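# Find the light check weight and set it on the red dish

## Task

Use the balance to work out which of the four check weights is the lighter one. When the pans carry equal loads its pointer sits over white; otherwise the pointer leans toward the lighter pan. Put that weight lying flat on the red dish, and make sure none of the other three weights is on the dish. Nothing may end up inside or beneath any furniture. Apart from the weights and the dish, every object must finish resting directly on the same furniture it starts on. The result must stay in place by itself, with no arm holding it. Finally open the gripper and move the arms away.

## Robot and tools

SETUP. Three identical i2rt Big YAM arms, named arm1, arm2 and arm3. Each has six joints, a two-finger gripper and a wrist camera (arm1_cam_wrist, arm2_cam_wrist, arm3_cam_wrist). Two fixed cameras, room_a and room_b, watch the room. With joints 1 and 6 at 0 and the hand level and pointing forward, the wrist camera rides on top of the hand and looks toward the fingertips. The hand can reach roughly 1.0 m from the joint-1 axis. The joints move at different speeds, so the path between two postures may sweep wide. Plan motions to avoid collisions.

FRAME. There is one shared scene frame with its origin on the floor and +z upward. The hand point lies midway between the fingertips. The hand's z axis runs along the fingers, and the fingers open and close along its y axis. Each arm's foot has its own real pose, which is never printed. Calibration for every camera is provided in OpenCV conventions: K, distortion, and T_world_to_cam, which maps scene to camera. Room cameras sit near pos_world [0.34298, 0.911821, 2.11376] (room_a) and [1.80249, -0.660639, 2.2474] (room_b). Room cameras may be off by a couple of degrees and several millimetres. Wrist camera poses are derived from the reported joints, so they are less certain.

execute_actions. Argument "actions" is a list holding exactly one action, or none. An empty list just reports state and images. The action is an object keyed by robot name. Under each name is "joints", an object of absolute joint targets, not offsets. Include only the keys you want to move. All motions start together and may finish at different times. Valid keys and ranges:
- joint1_rad: -2.879 to 2.879 (±0.045). Yaws the arm about its foot; positive is counter-clockwise seen from above. At 0 the arm extends the way its foot faces.
- joint2_rad: 0 to 3.141 (±0.14). Shoulder. At 0 the upper arm lies roughly level pointing backward; increasing lifts it up and then forward.
- joint3_rad: 0 to 3.019 (±0.09). Elbow. At 0 it is fully folded; increasing opens it.
- joint4_rad: -1.692 to 1.57 (±0.055). Hand pitch; positive tilts the fingers up.
- joint5_rad: -1.57 to 1.57 (±0.03). Sideways swing; positive goes to the arm's right.
- joint6_rad: -2.094 to 2.094 (±0.035). Hand roll; positive is clockwise viewed from behind the hand.
- gripper_m: 0 to 0.093 (±0.003). Fingertip gap in metres. Grip force is around 50 to 62 N per pad, and lower on some grippers.
The ± values are the tolerance for counting a joint as arrived. "cameras" is an optional list of camera names. Leaving it out, null or ["all"] gives every camera, and [] gives none. Any unknown key, name or out-of-range value rejects the entire call, and nothing moves. Example: {"arm1": {"joints": {"gripper_m": 0.05}}, "arm2": {"joints": {"joint1_rad": 0.3}}}.

wait: "seconds" 0 to 10. Sends no new commands and then returns the same state and images as an empty action.

zoom_image: "camera" (one of the five names) and "region" [x0, y0, x1, y1] in pixels of that camera's most recent full image, measured from the top-left. The region is at most 504 by 504. Wrist images are 616x616 and room images are 504x504.

finished_scene: "scene" is the current scene number. It is final and reports success. The next scene's task arrives in its result. If resuming from a summary, send an empty execute_actions first to learn the scene and task.

READING RESULTS. The "pictures" line lists the order of the images. joint_positions gives the actual angles. joint_status describes how each commanded motion ended:
- "off_target": stopped short and may still be pushing.
- "contact_stop" or "time_out": the joint holds where it stopped. A timed-out joint may keep a target near its position, named in on_its_own, and will move on by itself if the way clears.
- "not_followed", under a "joint command not followed" line with a cause: a self- or inter-arm clearance check blocked the arm's targets. The gripper part still runs. The blocked targets may be retried on later actions until valid targets are sent.
on_its_own lists things not commanded in this call. There, "held at" means the held target, not the position. If a stop is reported, later motion calls in the same reply are skipped. A joint or arm you leave out can still be pushing toward an old target.

CAUTIONS. The arm does not stop on contact and can push hard. To relieve a push, send a joint its reported position. Tiny target changes may not move a joint. A loaded joint sags. Any hard press between two arms fails the task, and a hard hit may too. Clearance checking ignores fingers, gripper housings and wrist cameras. Sustained load heats motors. At 85 °C a MOTOR HOT line appears. At 100 °C an OVER-TEMPERATURE FAULT drops that arm until it cools, and unfinished keys read "limit_stop_at_motor_heat"; resend those targets afterwards. Some heat carries into the next scene. Never drop, slam or knock objects, push anything off the work area or onto the floor, or let anything go into or under furniture. Loose objects may sometimes get nudged. Fewer and shorter motions are better. The robots hold the last command while you think.

Each tool is called as a command line: name --argument value for each argument, lists and objects as JSON in quotes; but a table of rows of numbers goes row by row, as --pt "numbers of a row", without its own name.

## Session

I'll start by looking at the current state of the scene.

execute_actions --actions '[]'

Scene clock: 0.00 s.
arm1.joint_positions: joint1_rad=+0.474 joint2_rad=+0.270 joint3_rad=+1.612 joint4_rad=-1.168 joint5_rad=+0.264 joint6_rad=+0.391 gripper_m=+0.094
arm1.joint_status: not commanded
arm1.hand: x=+1.0429 y=+0.2735 z=+1.5381 quat_wxyz=(-0.228, +0.473, -0.440, -0.728) (m; scene frame)
arm2.joint_positions: joint1_rad=+0.491 joint2_rad=+0.336 joint3_rad=+1.613 joint4_rad=-1.501 joint5_rad=+0.219 joint6_rad=+0.011 gripper_m=+0.094
arm2.joint_status: not commanded
arm2.hand: x=-0.0907 y=-0.1912 z=+1.5138 quat_wxyz=(-0.476, -0.484, -0.617, +0.398) (m; scene frame)
arm3.joint_positions: joint1_rad=-0.060 joint2_rad=+0.622 joint3_rad=+1.636 joint4_rad=-1.528 joint5_rad=-0.051 joint6_rad=-0.687 gripper_m=+0.094
arm3.joint_status: not commanded
arm3.hand: x=-0.9439 y=-0.2763 z=+1.4255 quat_wxyz=(-0.202, -0.406, -0.763, +0.461) (m; scene frame)
pictures: arm1_cam_wrist, arm2_cam_wrist, arm3_cam_wrist, room_a, room_b
Images, in order (width x height): arm1_cam_wrist 616x616, arm2_cam_wrist 616x616, arm3_cam_wrist 616x616, room_a 504x504, room_b 504x504.

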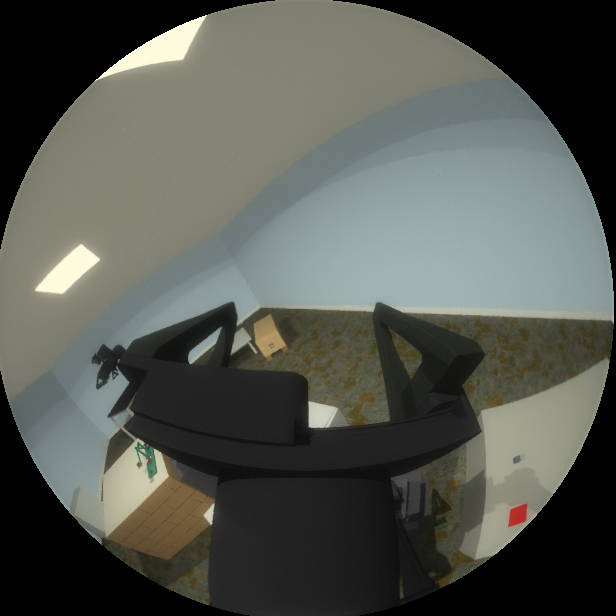

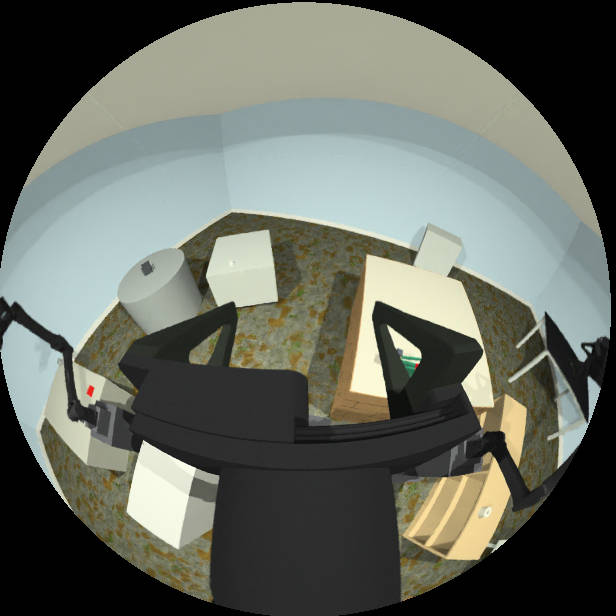

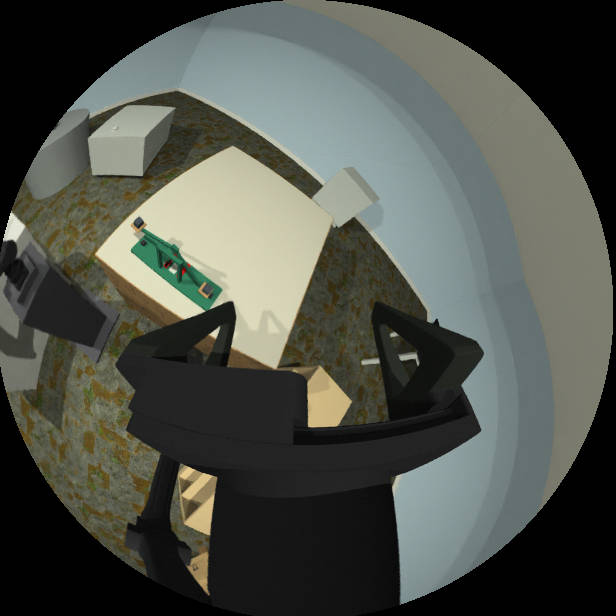

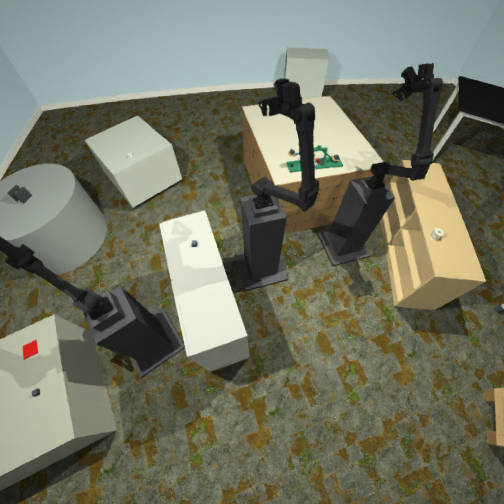

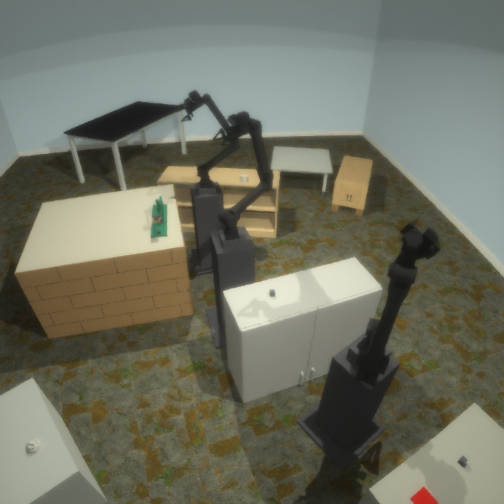

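zoom_image --camera "arm3_cam_wrist" --region '[110, 200, 250, 320]'

zoom_image --camera "room_a" --region '[260, 125, 370, 195]'

zoom_image --camera "room_b" --region '[120, 180, 200, 250]'

Region (110, 200, 250, 320) of arm3_cam_wrist's 616x616 image, scaled by 3.600, with more detail than that image has; it fills the top 432 rows of this view, and the rest is white.

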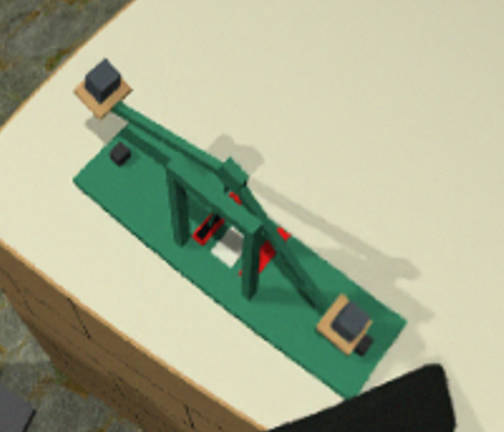

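Region (260, 125, 370, 195) of room_a's 504x504 image, scaled by 4.582, with more detail than that image has; it fills the top 321 rows of this view, and the rest is white.

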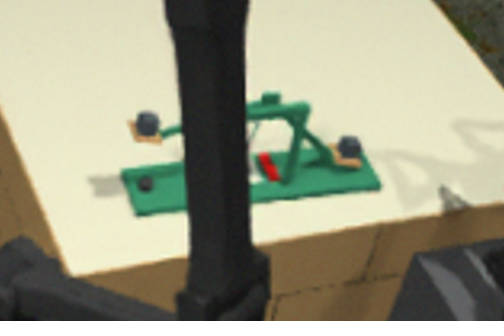

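Region (120, 180, 200, 250) of room_b's 504x504 image, scaled by 6.300, with more detail than that image has; it fills the top 441 rows of this view, and the rest is white.

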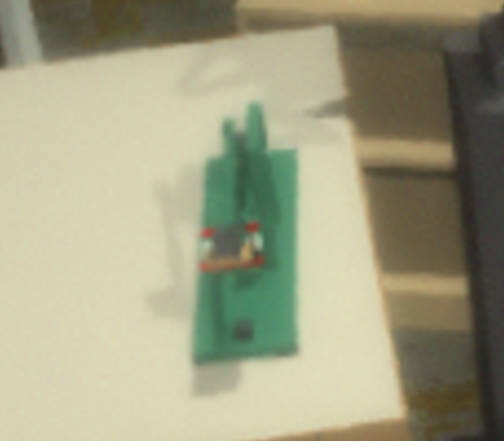

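wait --seconds 3

zoom_image --camera "arm3_cam_wrist" --region '[110, 200, 250, 320]'

Scene clock: 3.37 s.
arm1.joint_positions: joint1_rad=+0.474 joint2_rad=+0.270 joint3_rad=+1.612 joint4_rad=-1.168 joint5_rad=+0.264 joint6_rad=+0.391 gripper_m=+0.094
arm1.joint_status: not commanded
arm1.hand: x=+1.0429 y=+0.2735 z=+1.5381 quat_wxyz=(-0.228, +0.473, -0.440, -0.728) (m; scene frame)
arm2.joint_positions: joint1_rad=+0.491 joint2_rad=+0.336 joint3_rad=+1.613 joint4_rad=-1.501 joint5_rad=+0.219 joint6_rad=+0.011 gripper_m=+0.094
arm2.joint_status: not commanded
arm2.hand: x=-0.0907 y=-0.1912 z=+1.5138 quat_wxyz=(-0.476, -0.484, -0.617, +0.398) (m; scene frame)
arm3.joint_positions: joint1_rad=-0.060 joint2_rad=+0.622 joint3_rad=+1.636 joint4_rad=-1.528 joint5_rad=-0.051 joint6_rad=-0.687 gripper_m=+0.094
arm3.joint_status: not commanded
arm3.hand: x=-0.9439 y=-0.2763 z=+1.4255 quat_wxyz=(-0.202, -0.406, -0.763, +0.461) (m; scene frame)
wait: 3.00 s; at rest from the start
pictures: arm1_cam_wrist, arm2_cam_wrist, arm3_cam_wrist, room_a, room_b
Images, in order (width x height): arm1_cam_wrist 616x616, arm2_cam_wrist 616x616, arm3_cam_wrist 616x616, room_a 504x504, room_b 504x504.

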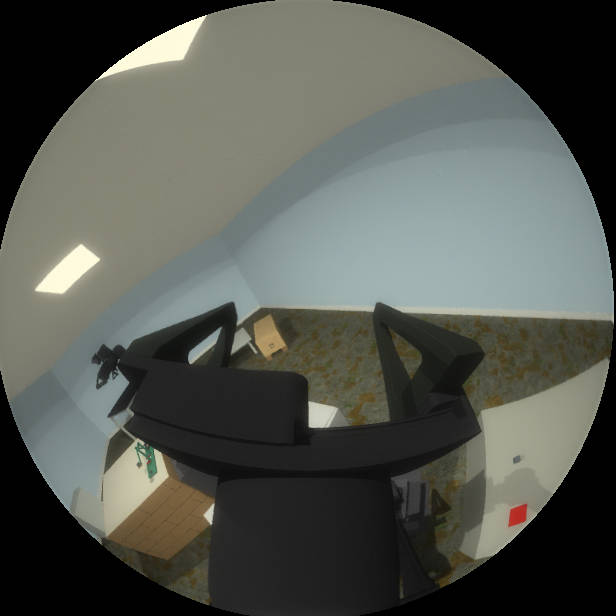

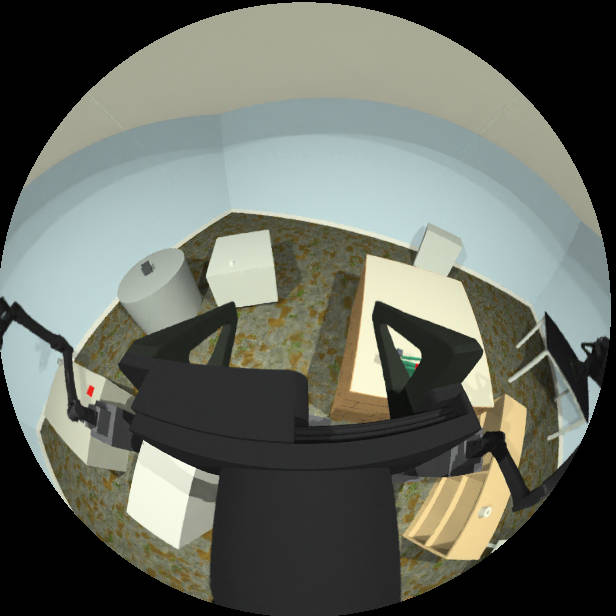

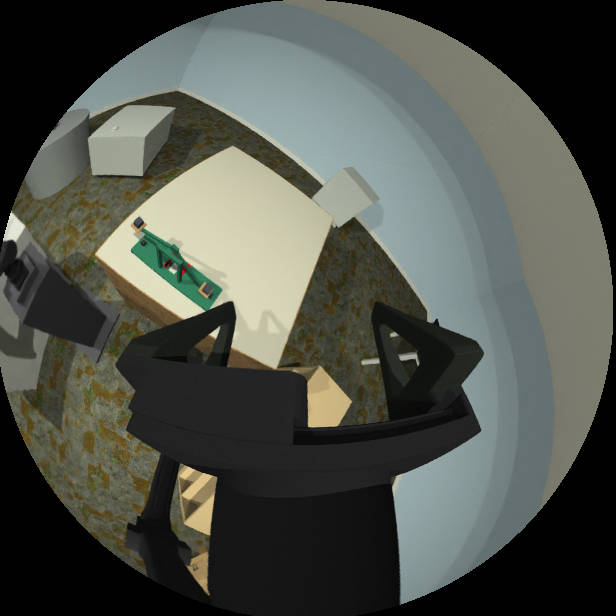

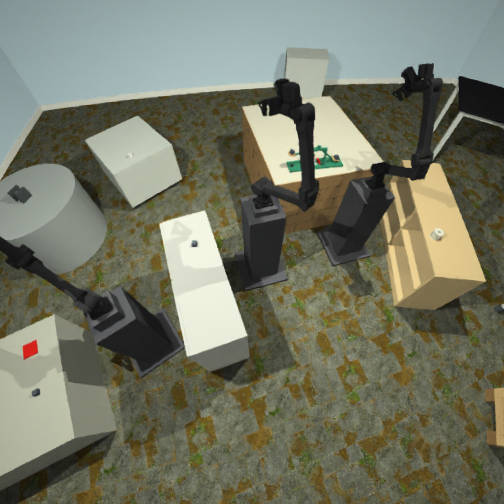

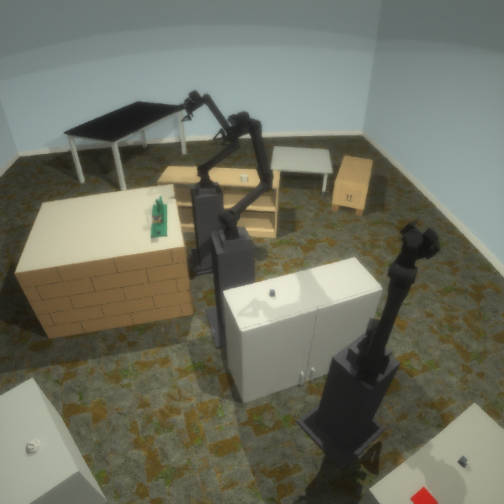

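Region (110, 200, 250, 320) of arm3_cam_wrist's 616x616 image, scaled by 3.600, with more detail than that image has; it fills the top 432 rows of this view, and the rest is white.

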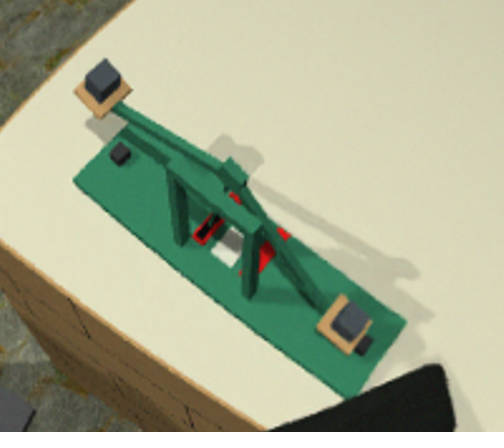

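zoom_image --camera "arm1_cam_wrist" --region '[440, 400, 600, 560]'

zoom_image --camera "room_a" --region '[0, 200, 260, 460]'

zoom_image --camera "room_b" --region '[180, 200, 504, 504]'

Region (440, 400, 600, 560) of arm1_cam_wrist's 616x616 image, scaled by 3.150, with more detail than that image has.

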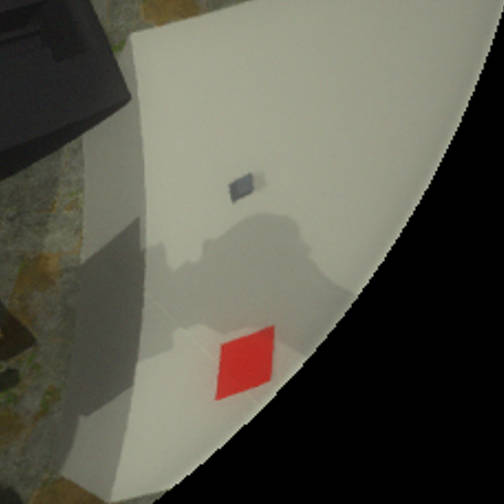

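Region (0, 200, 260, 460) of room_a's 504x504 image, scaled by 1.938, with more detail than that image has.

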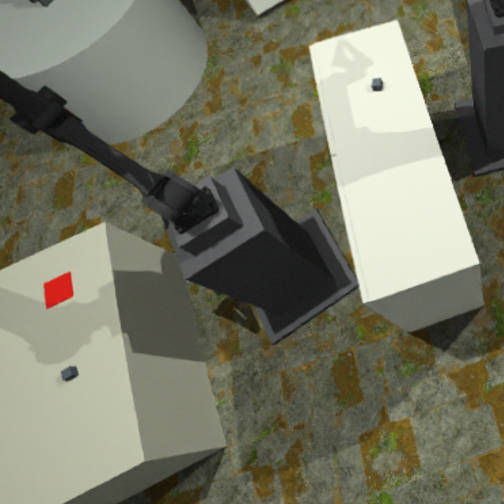

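Region (180, 200, 504, 504) of room_b's 504x504 image, scaled by 1.556, with more detail than that image has; it fills the top 473 rows of this view, and the rest is white.

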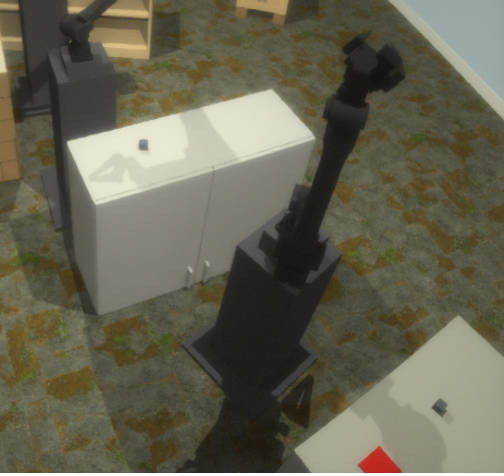

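execute_actions --actions '[{"arm1": {"joints": {"joint1_rad": -2.03, "joint2_rad": 2.2, "joint3_rad": 1.9, "joint4_rad": -1.2, "joint5_rad": 0.0, "joint6_rad": 0.0}}, "arm2": {"joints": {"joint1_rad": -0.66, "joint2_rad": 1.85, "joint3_rad": 1.65, "joint4_rad": -1.35, "joint5_rad": 0.0, "joint6_rad": 0.0}}, "arm3": {"joints": {"joint1_rad": 0.6, "joint6_rad": 0.0}}}]'

Scene clock: 13.60 s.
arm1.joint_positions: joint1_rad=-2.041 joint2_rad=+2.198 joint3_rad=+1.869 joint4_rad=-1.191 joint5_rad=+0.003 joint6_rad=+0.012 gripper_m=+0.094
arm1.joint_status: all done
arm1.hand: x=+1.6697 y=+0.1330 z=+0.8525 quat_wxyz=(-0.022, -0.084, -0.996, +0.006) (m; scene frame)
arm2.joint_positions: joint1_rad=-0.668 joint2_rad=+1.835 joint3_rad=+1.636 joint4_rad=-1.346 joint5_rad=+0.001 joint6_rad=+0.007 gripper_m=+0.094
arm2.joint_status: all done
arm2.hand: x=-0.4458 y=-0.5616 z=+1.0326 quat_wxyz=(+0.001, -0.914, -0.407, +0.007) (m; scene frame)
arm3.joint_positions: joint1_rad=+0.596 joint2_rad=+0.622 joint3_rad=+1.636 joint4_rad=-1.528 joint5_rad=-0.051 joint6_rad=-0.009 gripper_m=+0.094
arm3.joint_status: all done
arm3.hand: x=-0.8382 y=-0.2495 z=+1.4247 quat_wxyz=(-0.442, -0.416, -0.759, +0.234) (m; scene frame)
pictures: arm1_cam_wrist, arm2_cam_wrist, arm3_cam_wrist, room_a, room_b
camera_calibration (this result's frames):
arm1_cam_wrist: T_world_to_cam=[[-0.16629, -0.986021, 0.0104754, 0.399943], [-0.816759, 0.143681, 0.558803, 0.87387], [-0.552497, 0.0843675, -0.829234, 1.74407], [0, 0, 0, 1]] pos_world=[1.74384, 0.121651, 0.953732]
arm2_cam_wrist: T_world_to_cam=[[-0.745369, 0.66665, 0.00151605, 0.0430046], [0.547437, 0.610778, 0.572068, 0.00496979], [0.380444, 0.427232, -0.820205, 1.37883], [0, 0, 0, 1]] pos_world=[-0.495235, -0.620786, 1.12802]
arm3_cam_wrist: T_world_to_cam=[[-0.841127, -0.540379, -0.0222683, -0.805598], [-0.483789, 0.770171, -0.415675, 0.380156], [0.241772, -0.338862, -0.909241, 1.5383], [0, 0, 0, 1]] pos_world=[-0.865613, -0.206841, 1.53877]
Images, in order (width x height): arm1_cam_wrist 616x616, arm2_cam_wrist 616x616, arm3_cam_wrist 616x616, room_a 504x504, room_b 504x504.

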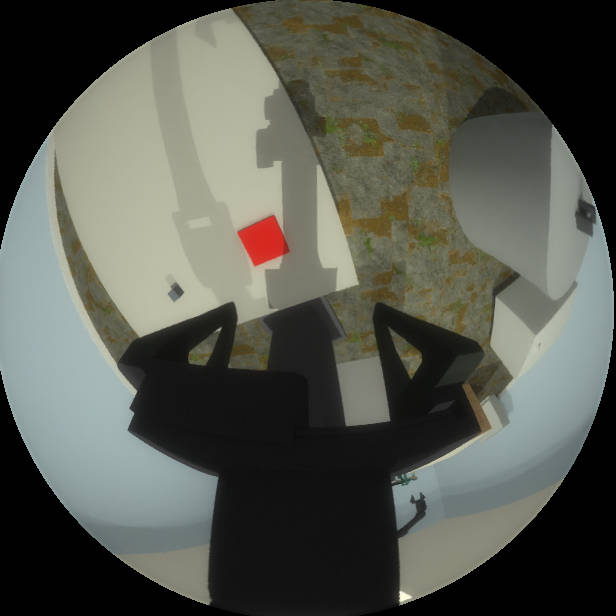

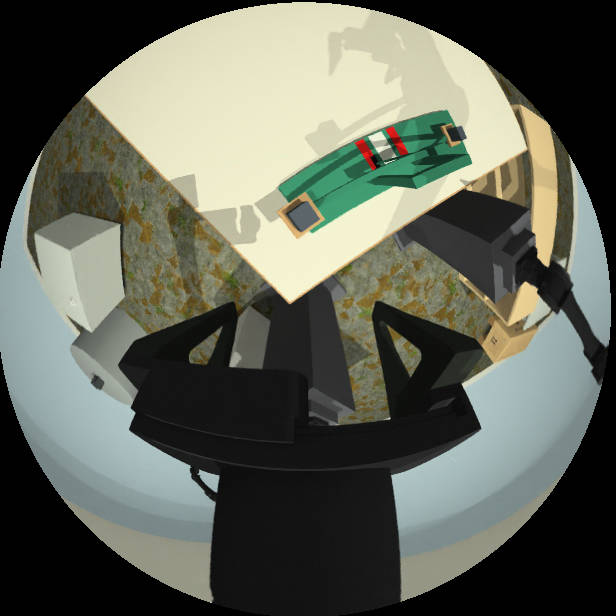

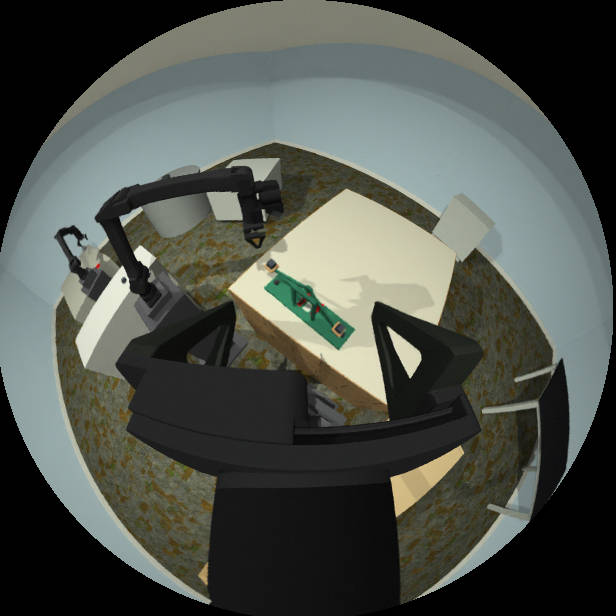

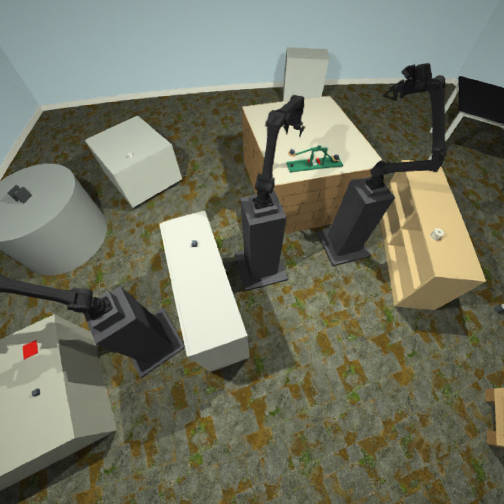

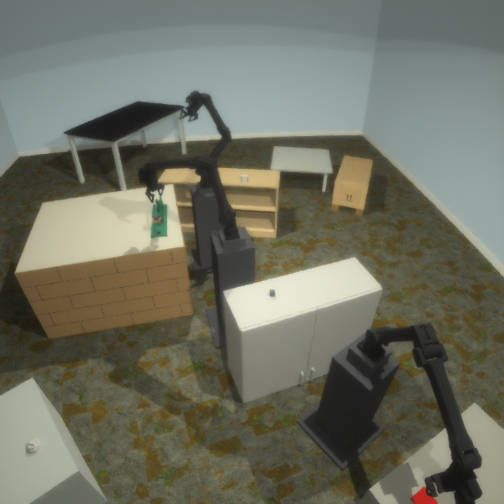

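zoom_image --camera "arm2_cam_wrist" --region '[250, 90, 490, 260]'

zoom_image --camera "arm3_cam_wrist" --region '[220, 200, 370, 360]'

Region (250, 90, 490, 260) of arm2_cam_wrist's 616x616 image, scaled by 2.100, with more detail than that image has; it fills the top 357 rows of this view, and the rest is white.

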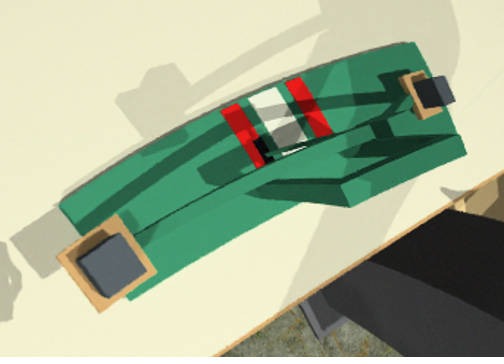

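Region (220, 200, 370, 360) of arm3_cam_wrist's 616x616 image, scaled by 3.150, with more detail than that image has; it fills the left 472 columns of this view, and the rest is white.

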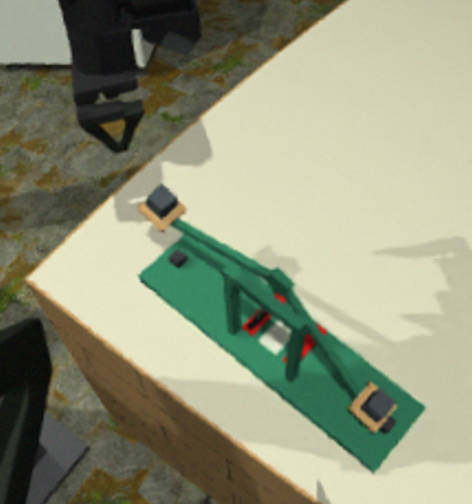

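zoom_image --camera "arm1_cam_wrist" --region '[150, 190, 330, 320]'

Region (150, 190, 330, 320) of arm1_cam_wrist's 616x616 image, scaled by 2.800, with more detail than that image has.

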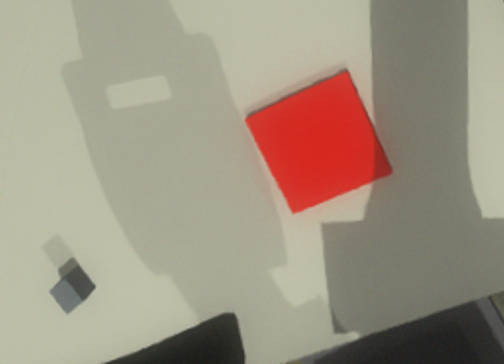

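execute_actions --actions '[{"arm1": {"joints": {"joint1_rad": -1.90, "joint2_rad": 2.425, "joint3_rad": 1.72, "joint4_rad": -0.85, "joint5_rad": 0.0, "joint6_rad": 0.0}}, "arm2": {"joints": {"joint1_rad": -0.655, "joint2_rad": 2.04, "joint3_rad": 1.61, "joint4_rad": -1.135, "joint5_rad": 0.0, "joint6_rad": 1.03, "gripper_m": 0.075}}}]'

Scene clock: 23.93 s.
arm1.joint_positions: joint1_rad=-1.892 joint2_rad=+2.457 joint3_rad=+1.684 joint4_rad=-0.860 joint5_rad=+0.000 joint6_rad=+0.012 gripper_m=+0.094
arm1.joint_status: all done
arm1.hand: x=+1.6202 y=+0.2325 z=+0.6296 quat_wxyz=(+0.034, -0.010, -0.999, +0.003) (m; scene frame)
arm2.joint_positions: joint1_rad=-0.667 joint2_rad=+2.048 joint3_rad=+1.595 joint4_rad=-1.143 joint5_rad=+0.001 joint6_rad=+1.020 gripper_m=+0.075
arm2.joint_status: all done
arm2.hand: x=-0.4622 y=-0.5796 z=+0.8977 quat_wxyz=(+0.018, -0.996, +0.087, -0.009) (m; scene frame)
arm3.joint_positions: joint1_rad=+0.596 joint2_rad=+0.622 joint3_rad=+1.636 joint4_rad=-1.528 joint5_rad=-0.051 joint6_rad=-0.009 gripper_m=+0.094
arm3.joint_status: not commanded
arm3.hand: x=-0.8382 y=-0.2495 z=+1.4247 quat_wxyz=(-0.442, -0.416, -0.759, +0.234) (m; scene frame)
pictures: arm1_cam_wrist, arm2_cam_wrist, arm3_cam_wrist, room_a, room_b
camera_calibration (this result's frames):
arm1_cam_wrist: T_world_to_cam=[[-0.0179145, -0.999808, 0.00797279, 0.256522], [-0.761002, 0.0188067, 0.648477, 0.825959], [-0.648503, 0.00554982, -0.761192, 1.65452], [0, 0, 0, 1]] pos_world=[1.70611, 0.231757, 0.721749]
arm2_cam_wrist: T_world_to_cam=[[0.170445, 0.984881, 0.0309496, 0.624344], [0.789722, -0.15532, 0.593477, -0.249177], [0.589311, -0.0767135, -0.804256, 1.0723], [0, 0, 0, 1]] pos_world=[-0.541555, -0.571347, 0.990962]
arm3_cam_wrist: T_world_to_cam=[[-0.841127, -0.540379, -0.0222683, -0.805598], [-0.483789, 0.770171, -0.415675, 0.380156], [0.241772, -0.338862, -0.909241, 1.5383], [0, 0, 0, 1]] pos_world=[-0.865613, -0.206841, 1.53877]
Images, in order (width x height): arm1_cam_wrist 616x616, arm2_cam_wrist 616x616, arm3_cam_wrist 616x616, room_a 504x504, room_b 504x504.

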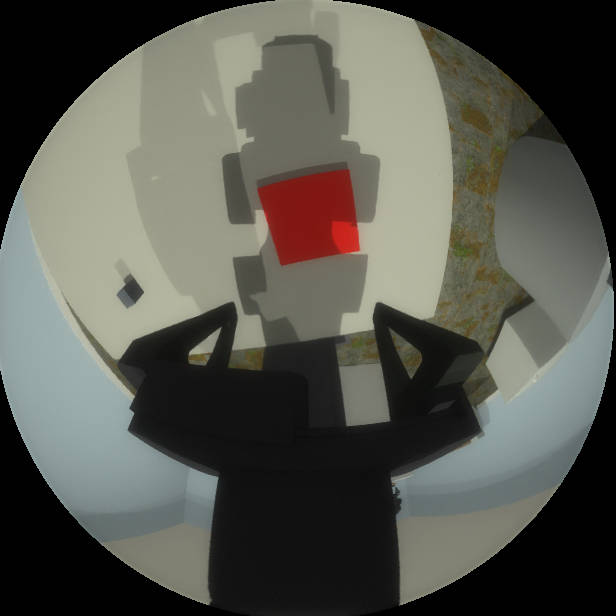

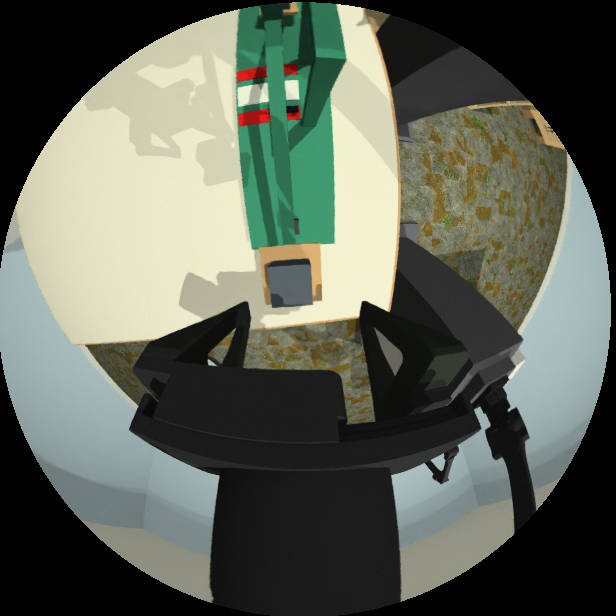

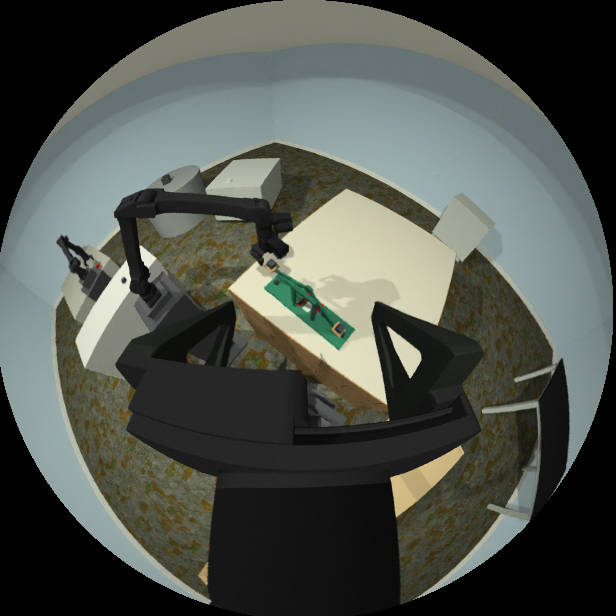

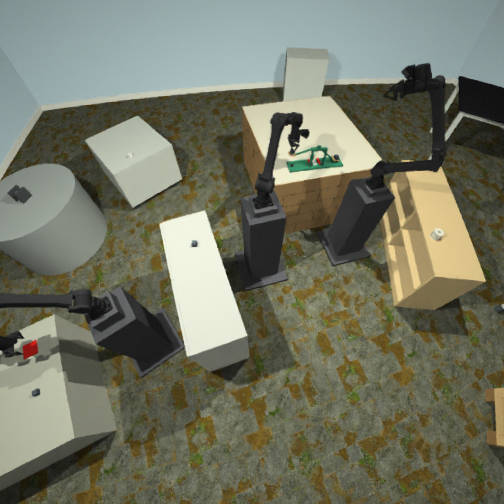

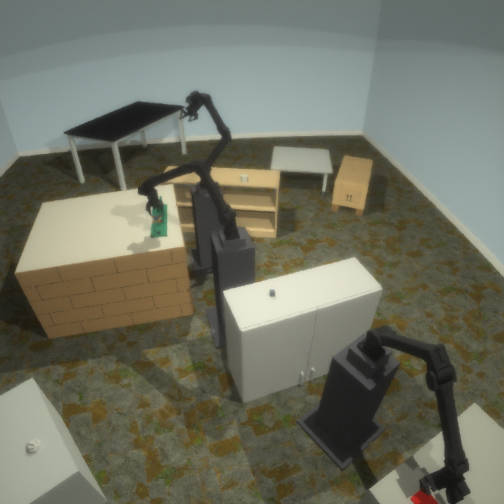

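zoom_image --camera "arm2_cam_wrist" --region '[220, 220, 390, 340]'

zoom_image --camera "arm3_cam_wrist" --region '[230, 200, 330, 300]'

Region (220, 220, 390, 340) of arm2_cam_wrist's 616x616 image, scaled by 2.965, with more detail than that image has; it fills the top 356 rows of this view, and the rest is white.

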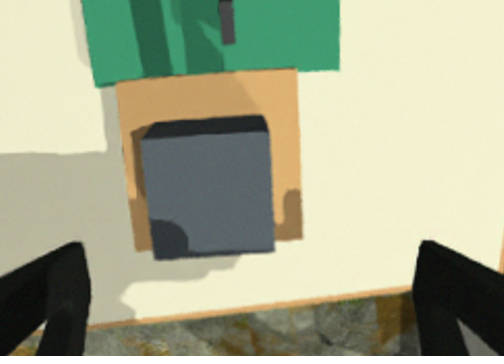

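Region (230, 200, 330, 300) of arm3_cam_wrist's 616x616 image, scaled by 5.040, with more detail than that image has.

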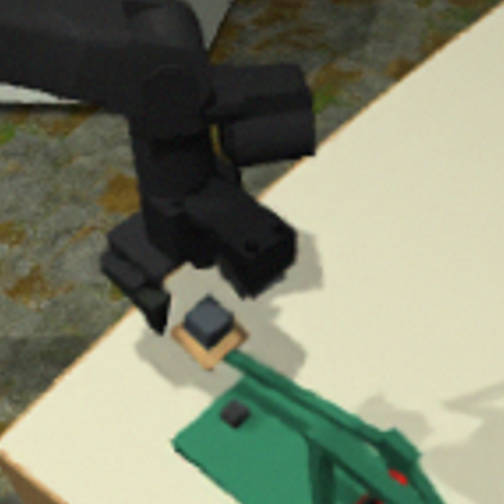

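zoom_image --camera "arm1_cam_wrist" --region '[220, 140, 400, 320]'

Region (220, 140, 400, 320) of arm1_cam_wrist's 616x616 image, scaled by 2.800, with more detail than that image has.

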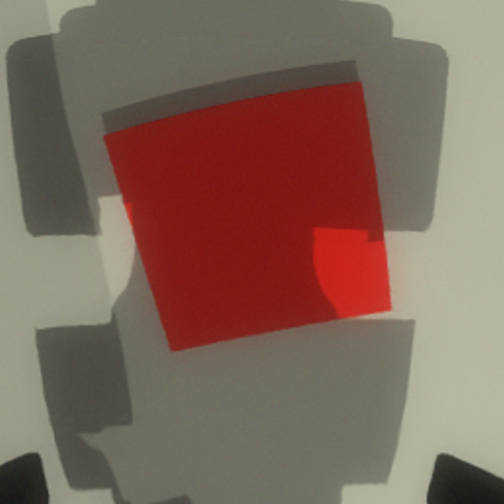

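execute_actions --actions '[{"arm1": {"joints": {"joint1_rad": -1.90, "joint2_rad": 2.61, "joint3_rad": 1.88, "joint4_rad": -0.755, "joint5_rad": 0.0, "joint6_rad": 0.0}}, "arm2": {"joints": {"joint1_rad": -0.64, "joint2_rad": 2.115, "joint3_rad": 1.576, "joint4_rad": -0.986, "joint5_rad": 0.0, "joint6_rad": 1.03, "gripper_m": 0.075}}}]' --cameras '["arm1_cam_wrist", "arm2_cam_wrist", "arm3_cam_wrist"]'

Scene clock: 32.20 s.
arm1.joint_positions: joint1_rad=-1.892 joint2_rad=+2.610 joint3_rad=+1.856 joint4_rad=-0.759 joint5_rad=+0.000 joint6_rad=+0.012 gripper_m=+0.094
arm1.joint_status: all done
arm1.hand: x=+1.6788 y=+0.2317 z=+0.5807 quat_wxyz=(-0.026, -0.010, -1.000, +0.002) (m; scene frame)
arm2.joint_positions: joint1_rad=-0.647 joint2_rad=+2.091 joint3_rad=+1.576 joint4_rad=-0.995 joint5_rad=+0.001 joint6_rad=+1.021 gripper_m=+0.075
arm2.joint_status: all done
arm2.hand: x=-0.4686 y=-0.6045 z=+0.8668 quat_wxyz=(-0.017, -0.997, +0.078, +0.017) (m; scene frame)
arm3.joint_positions: joint1_rad=+0.596 joint2_rad=+0.622 joint3_rad=+1.636 joint4_rad=-1.528 joint5_rad=-0.051 joint6_rad=-0.009 gripper_m=+0.094
arm3.joint_status: not commanded
arm3.hand: x=-0.8382 y=-0.2495 z=+1.4247 quat_wxyz=(-0.442, -0.416, -0.759, +0.234) (m; scene frame)
pictures: arm1_cam_wrist, arm2_cam_wrist, arm3_cam_wrist
camera_calibration (this result's frames):
arm1_cam_wrist: T_world_to_cam=[[-0.0181918, -0.999811, 0.0068057, 0.258372], [-0.832836, 0.0189192, 0.553196, 1.07811], [-0.553221, 0.00439559, -0.833023, 1.53732], [0, 0, 0, 1]] pos_world=[1.75307, 0.231169, 0.682454]
arm2_cam_wrist: T_world_to_cam=[[0.151084, 0.987584, -0.0430206, 0.707582], [0.824876, -0.10197, 0.556042, -0.1485], [0.544751, -0.119495, -0.83004, 1.02485], [0, 0, 0, 1]] pos_world=[-0.542698, -0.591475, 0.963679]
arm3_cam_wrist: T_world_to_cam=[[-0.841127, -0.540379, -0.0222683, -0.805598], [-0.483789, 0.770171, -0.415675, 0.380156], [0.241772, -0.338862, -0.909241, 1.5383], [0, 0, 0, 1]] pos_world=[-0.865613, -0.206841, 1.53877]
Images, in order (width x height): arm1_cam_wrist 616x616, arm2_cam_wrist 616x616, arm3_cam_wrist 616x616.

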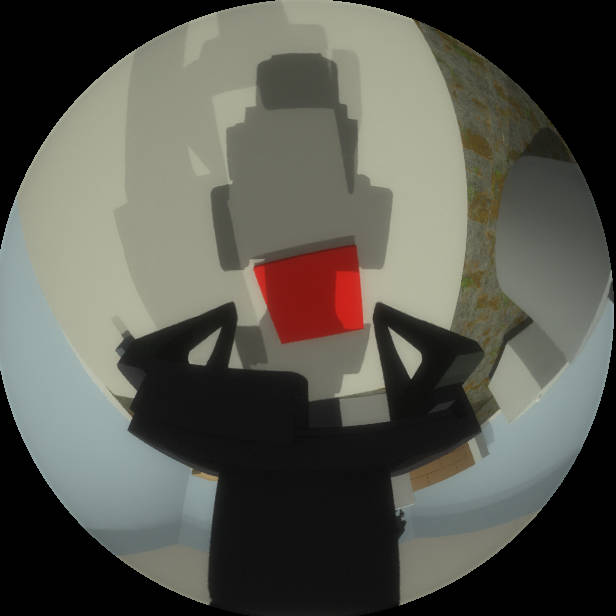

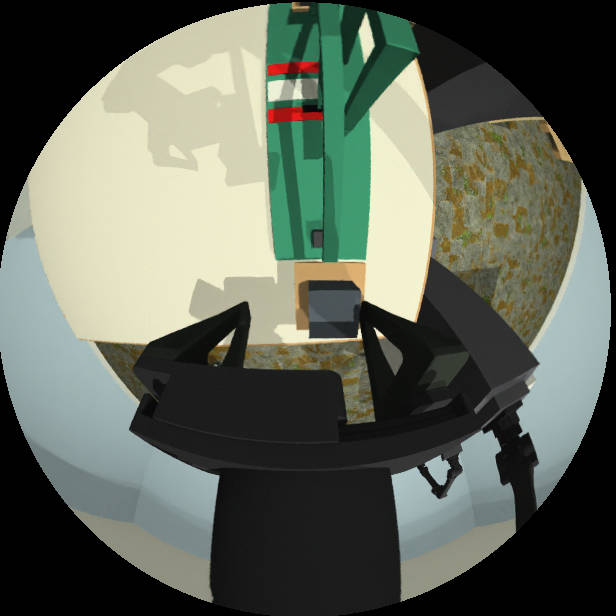

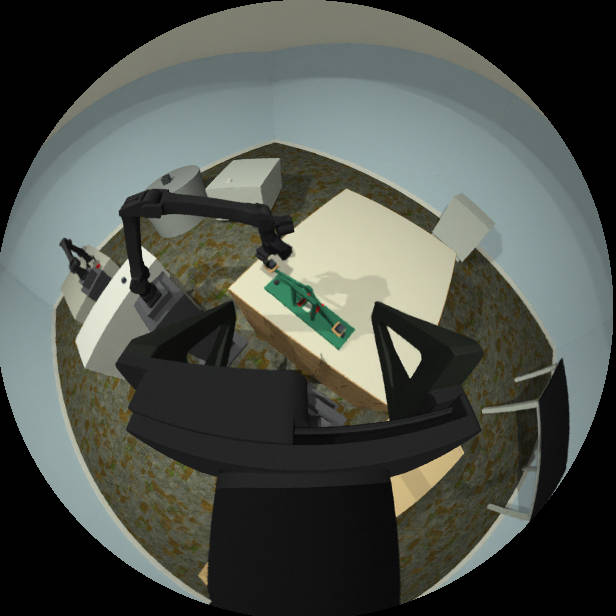

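zoom_image --camera "arm2_cam_wrist" --region '[230, 240, 400, 360]'

zoom_image --camera "arm3_cam_wrist" --region '[240, 220, 320, 300]'

Region (230, 240, 400, 360) of arm2_cam_wrist's 616x616 image, scaled by 2.965, with more detail than that image has; it fills the top 356 rows of this view, and the rest is white.

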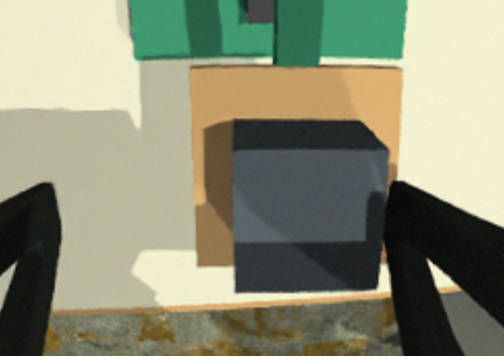

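Region (240, 220, 320, 300) of arm3_cam_wrist's 616x616 image, scaled by 6.300, with more detail than that image has.

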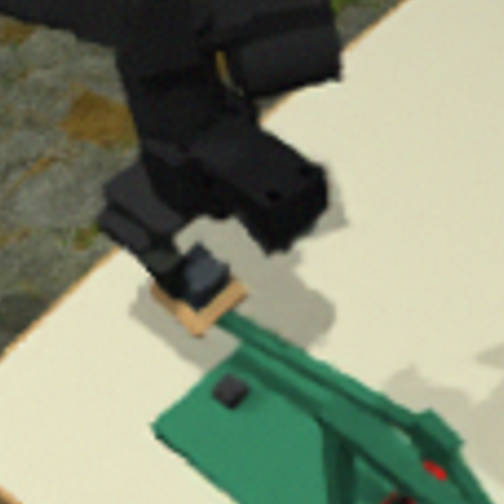

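zoom_image --camera "arm1_cam_wrist" --region '[220, 220, 400, 360]'

Region (220, 220, 400, 360) of arm1_cam_wrist's 616x616 image, scaled by 2.800, with more detail than that image has.

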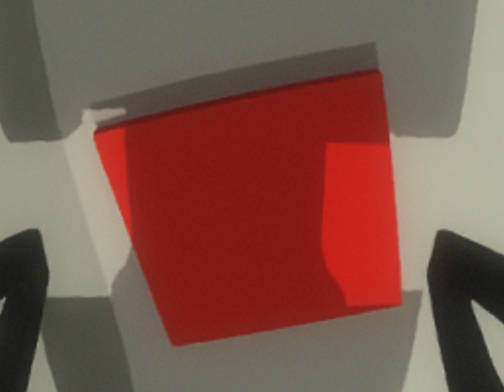

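execute_actions --actions '[{"arm1": {"joints": {"joint1_rad": 1.30, "joint2_rad": 1.10, "joint3_rad": 1.02, "joint4_rad": -1.47, "joint5_rad": 0.0, "joint6_rad": 0.0}}, "arm2": {"joints": {"joint1_rad": -0.672, "joint2_rad": 2.14, "joint3_rad": 1.576, "joint4_rad": -1.028, "joint5_rad": 0.0, "joint6_rad": 1.03, "gripper_m": 0.085}}}]' --cameras '["arm1_cam_wrist", "arm2_cam_wrist", "arm3_cam_wrist"]'

Scene clock: 40.60 s.
arm1.joint_positions: joint1_rad=+1.294 joint2_rad=+1.111 joint3_rad=+1.016 joint4_rad=-1.461 joint5_rad=-0.001 joint6_rad=+0.011 gripper_m=+0.094
arm1.joint_status: all done
arm1.hand: x=+0.7083 y=+0.2295 z=+1.0483 quat_wxyz=(+0.003, +1.000, +0.012, -0.011) (m; scene frame)
arm2.joint_positions: joint1_rad=-0.664 joint2_rad=+2.111 joint3_rad=+1.576 joint4_rad=-1.021 joint5_rad=+0.001 joint6_rad=+1.021 gripper_m=+0.085
arm2.joint_status: all done
arm2.hand: x=-0.4703 y=-0.5904 z=+0.8551 quat_wxyz=(+0.001, -0.996, +0.087, +0.004) (m; scene frame)
arm3.joint_positions: joint1_rad=+0.596 joint2_rad=+0.622 joint3_rad=+1.636 joint4_rad=-1.528 joint5_rad=-0.051 joint6_rad=-0.009 gripper_m=+0.094
arm3.joint_status: not commanded
arm3.hand: x=-0.8382 y=-0.2495 z=+1.4247 quat_wxyz=(-0.442, -0.416, -0.759, +0.234) (m; scene frame)
pictures: arm1_cam_wrist, arm2_cam_wrist, arm3_cam_wrist
camera_calibration (this result's frames):
arm1_cam_wrist: T_world_to_cam=[[-0.0271374, 0.999624, -0.00386788, -0.206076], [0.815933, 0.0243857, 0.577632, -1.18342], [0.57751, 0.0125195, -0.816288, 0.569686], [0, 0, 0, 1]] pos_world=[0.631001, 0.227724, 1.14781]
arm2_cam_wrist: T_world_to_cam=[[0.16903, 0.985604, -0.0037587, 0.667103], [0.805802, -0.135996, 0.576358, -0.185505], [0.56755, -0.100451, -0.817189, 1.02872], [0, 0, 0, 1]] pos_world=[-0.547131, -0.579391, 0.950084]
arm3_cam_wrist: T_world_to_cam=[[-0.841127, -0.540379, -0.0222683, -0.805598], [-0.483789, 0.770171, -0.415675, 0.380156], [0.241772, -0.338862, -0.909241, 1.5383], [0, 0, 0, 1]] pos_world=[-0.865613, -0.206841, 1.53877]
Images, in order (width x height): arm1_cam_wrist 616x616, arm2_cam_wrist 616x616, arm3_cam_wrist 616x616.

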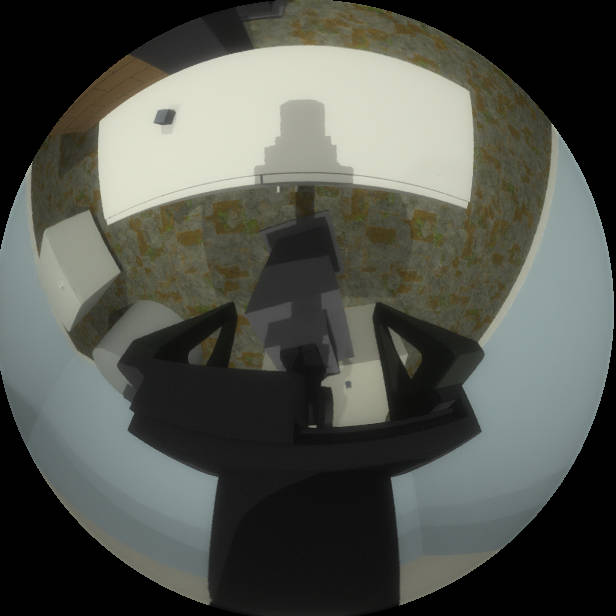

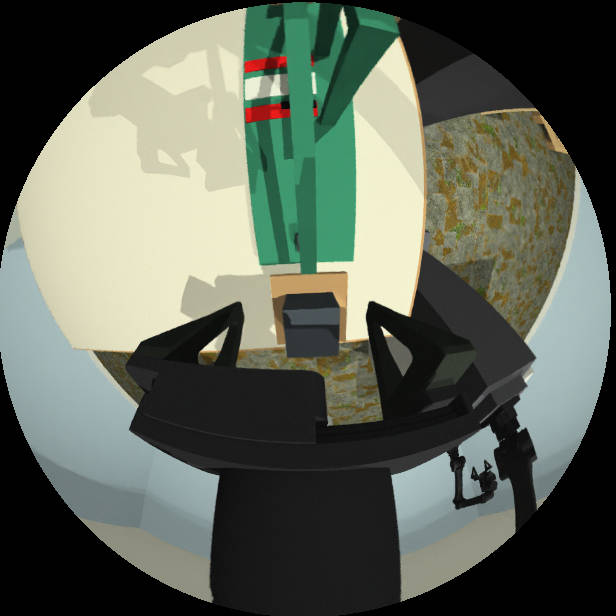

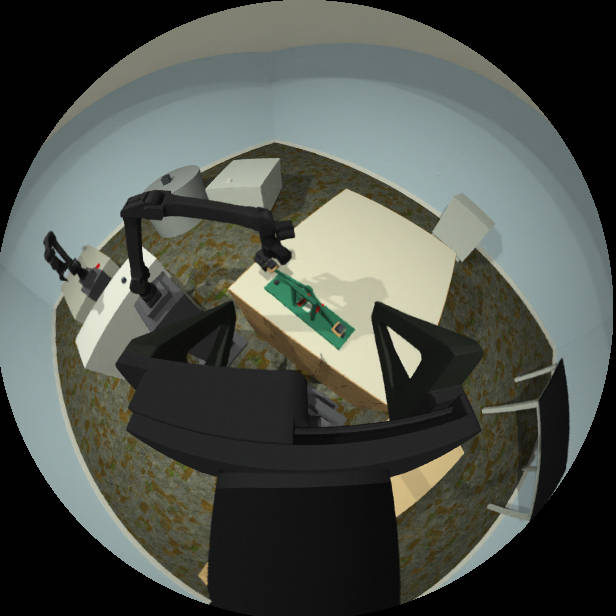

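zoom_image --camera "arm2_cam_wrist" --region '[220, 250, 400, 380]'

zoom_image --camera "arm3_cam_wrist" --region '[240, 225, 310, 295]'

Region (220, 250, 400, 380) of arm2_cam_wrist's 616x616 image, scaled by 2.800, with more detail than that image has.

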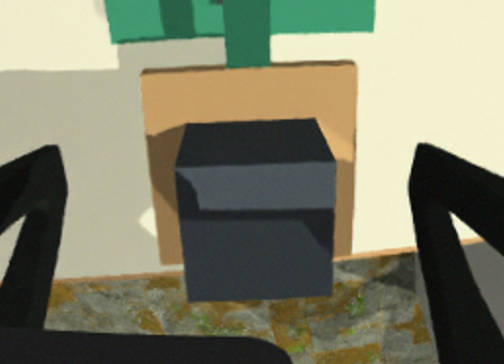

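Region (240, 225, 310, 295) of arm3_cam_wrist's 616x616 image, scaled by 7.200, with more detail than that image has.

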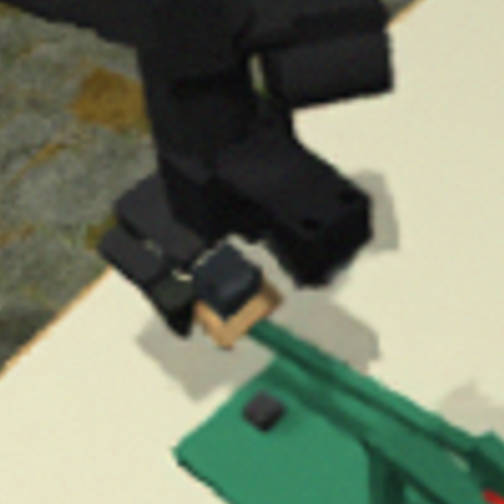

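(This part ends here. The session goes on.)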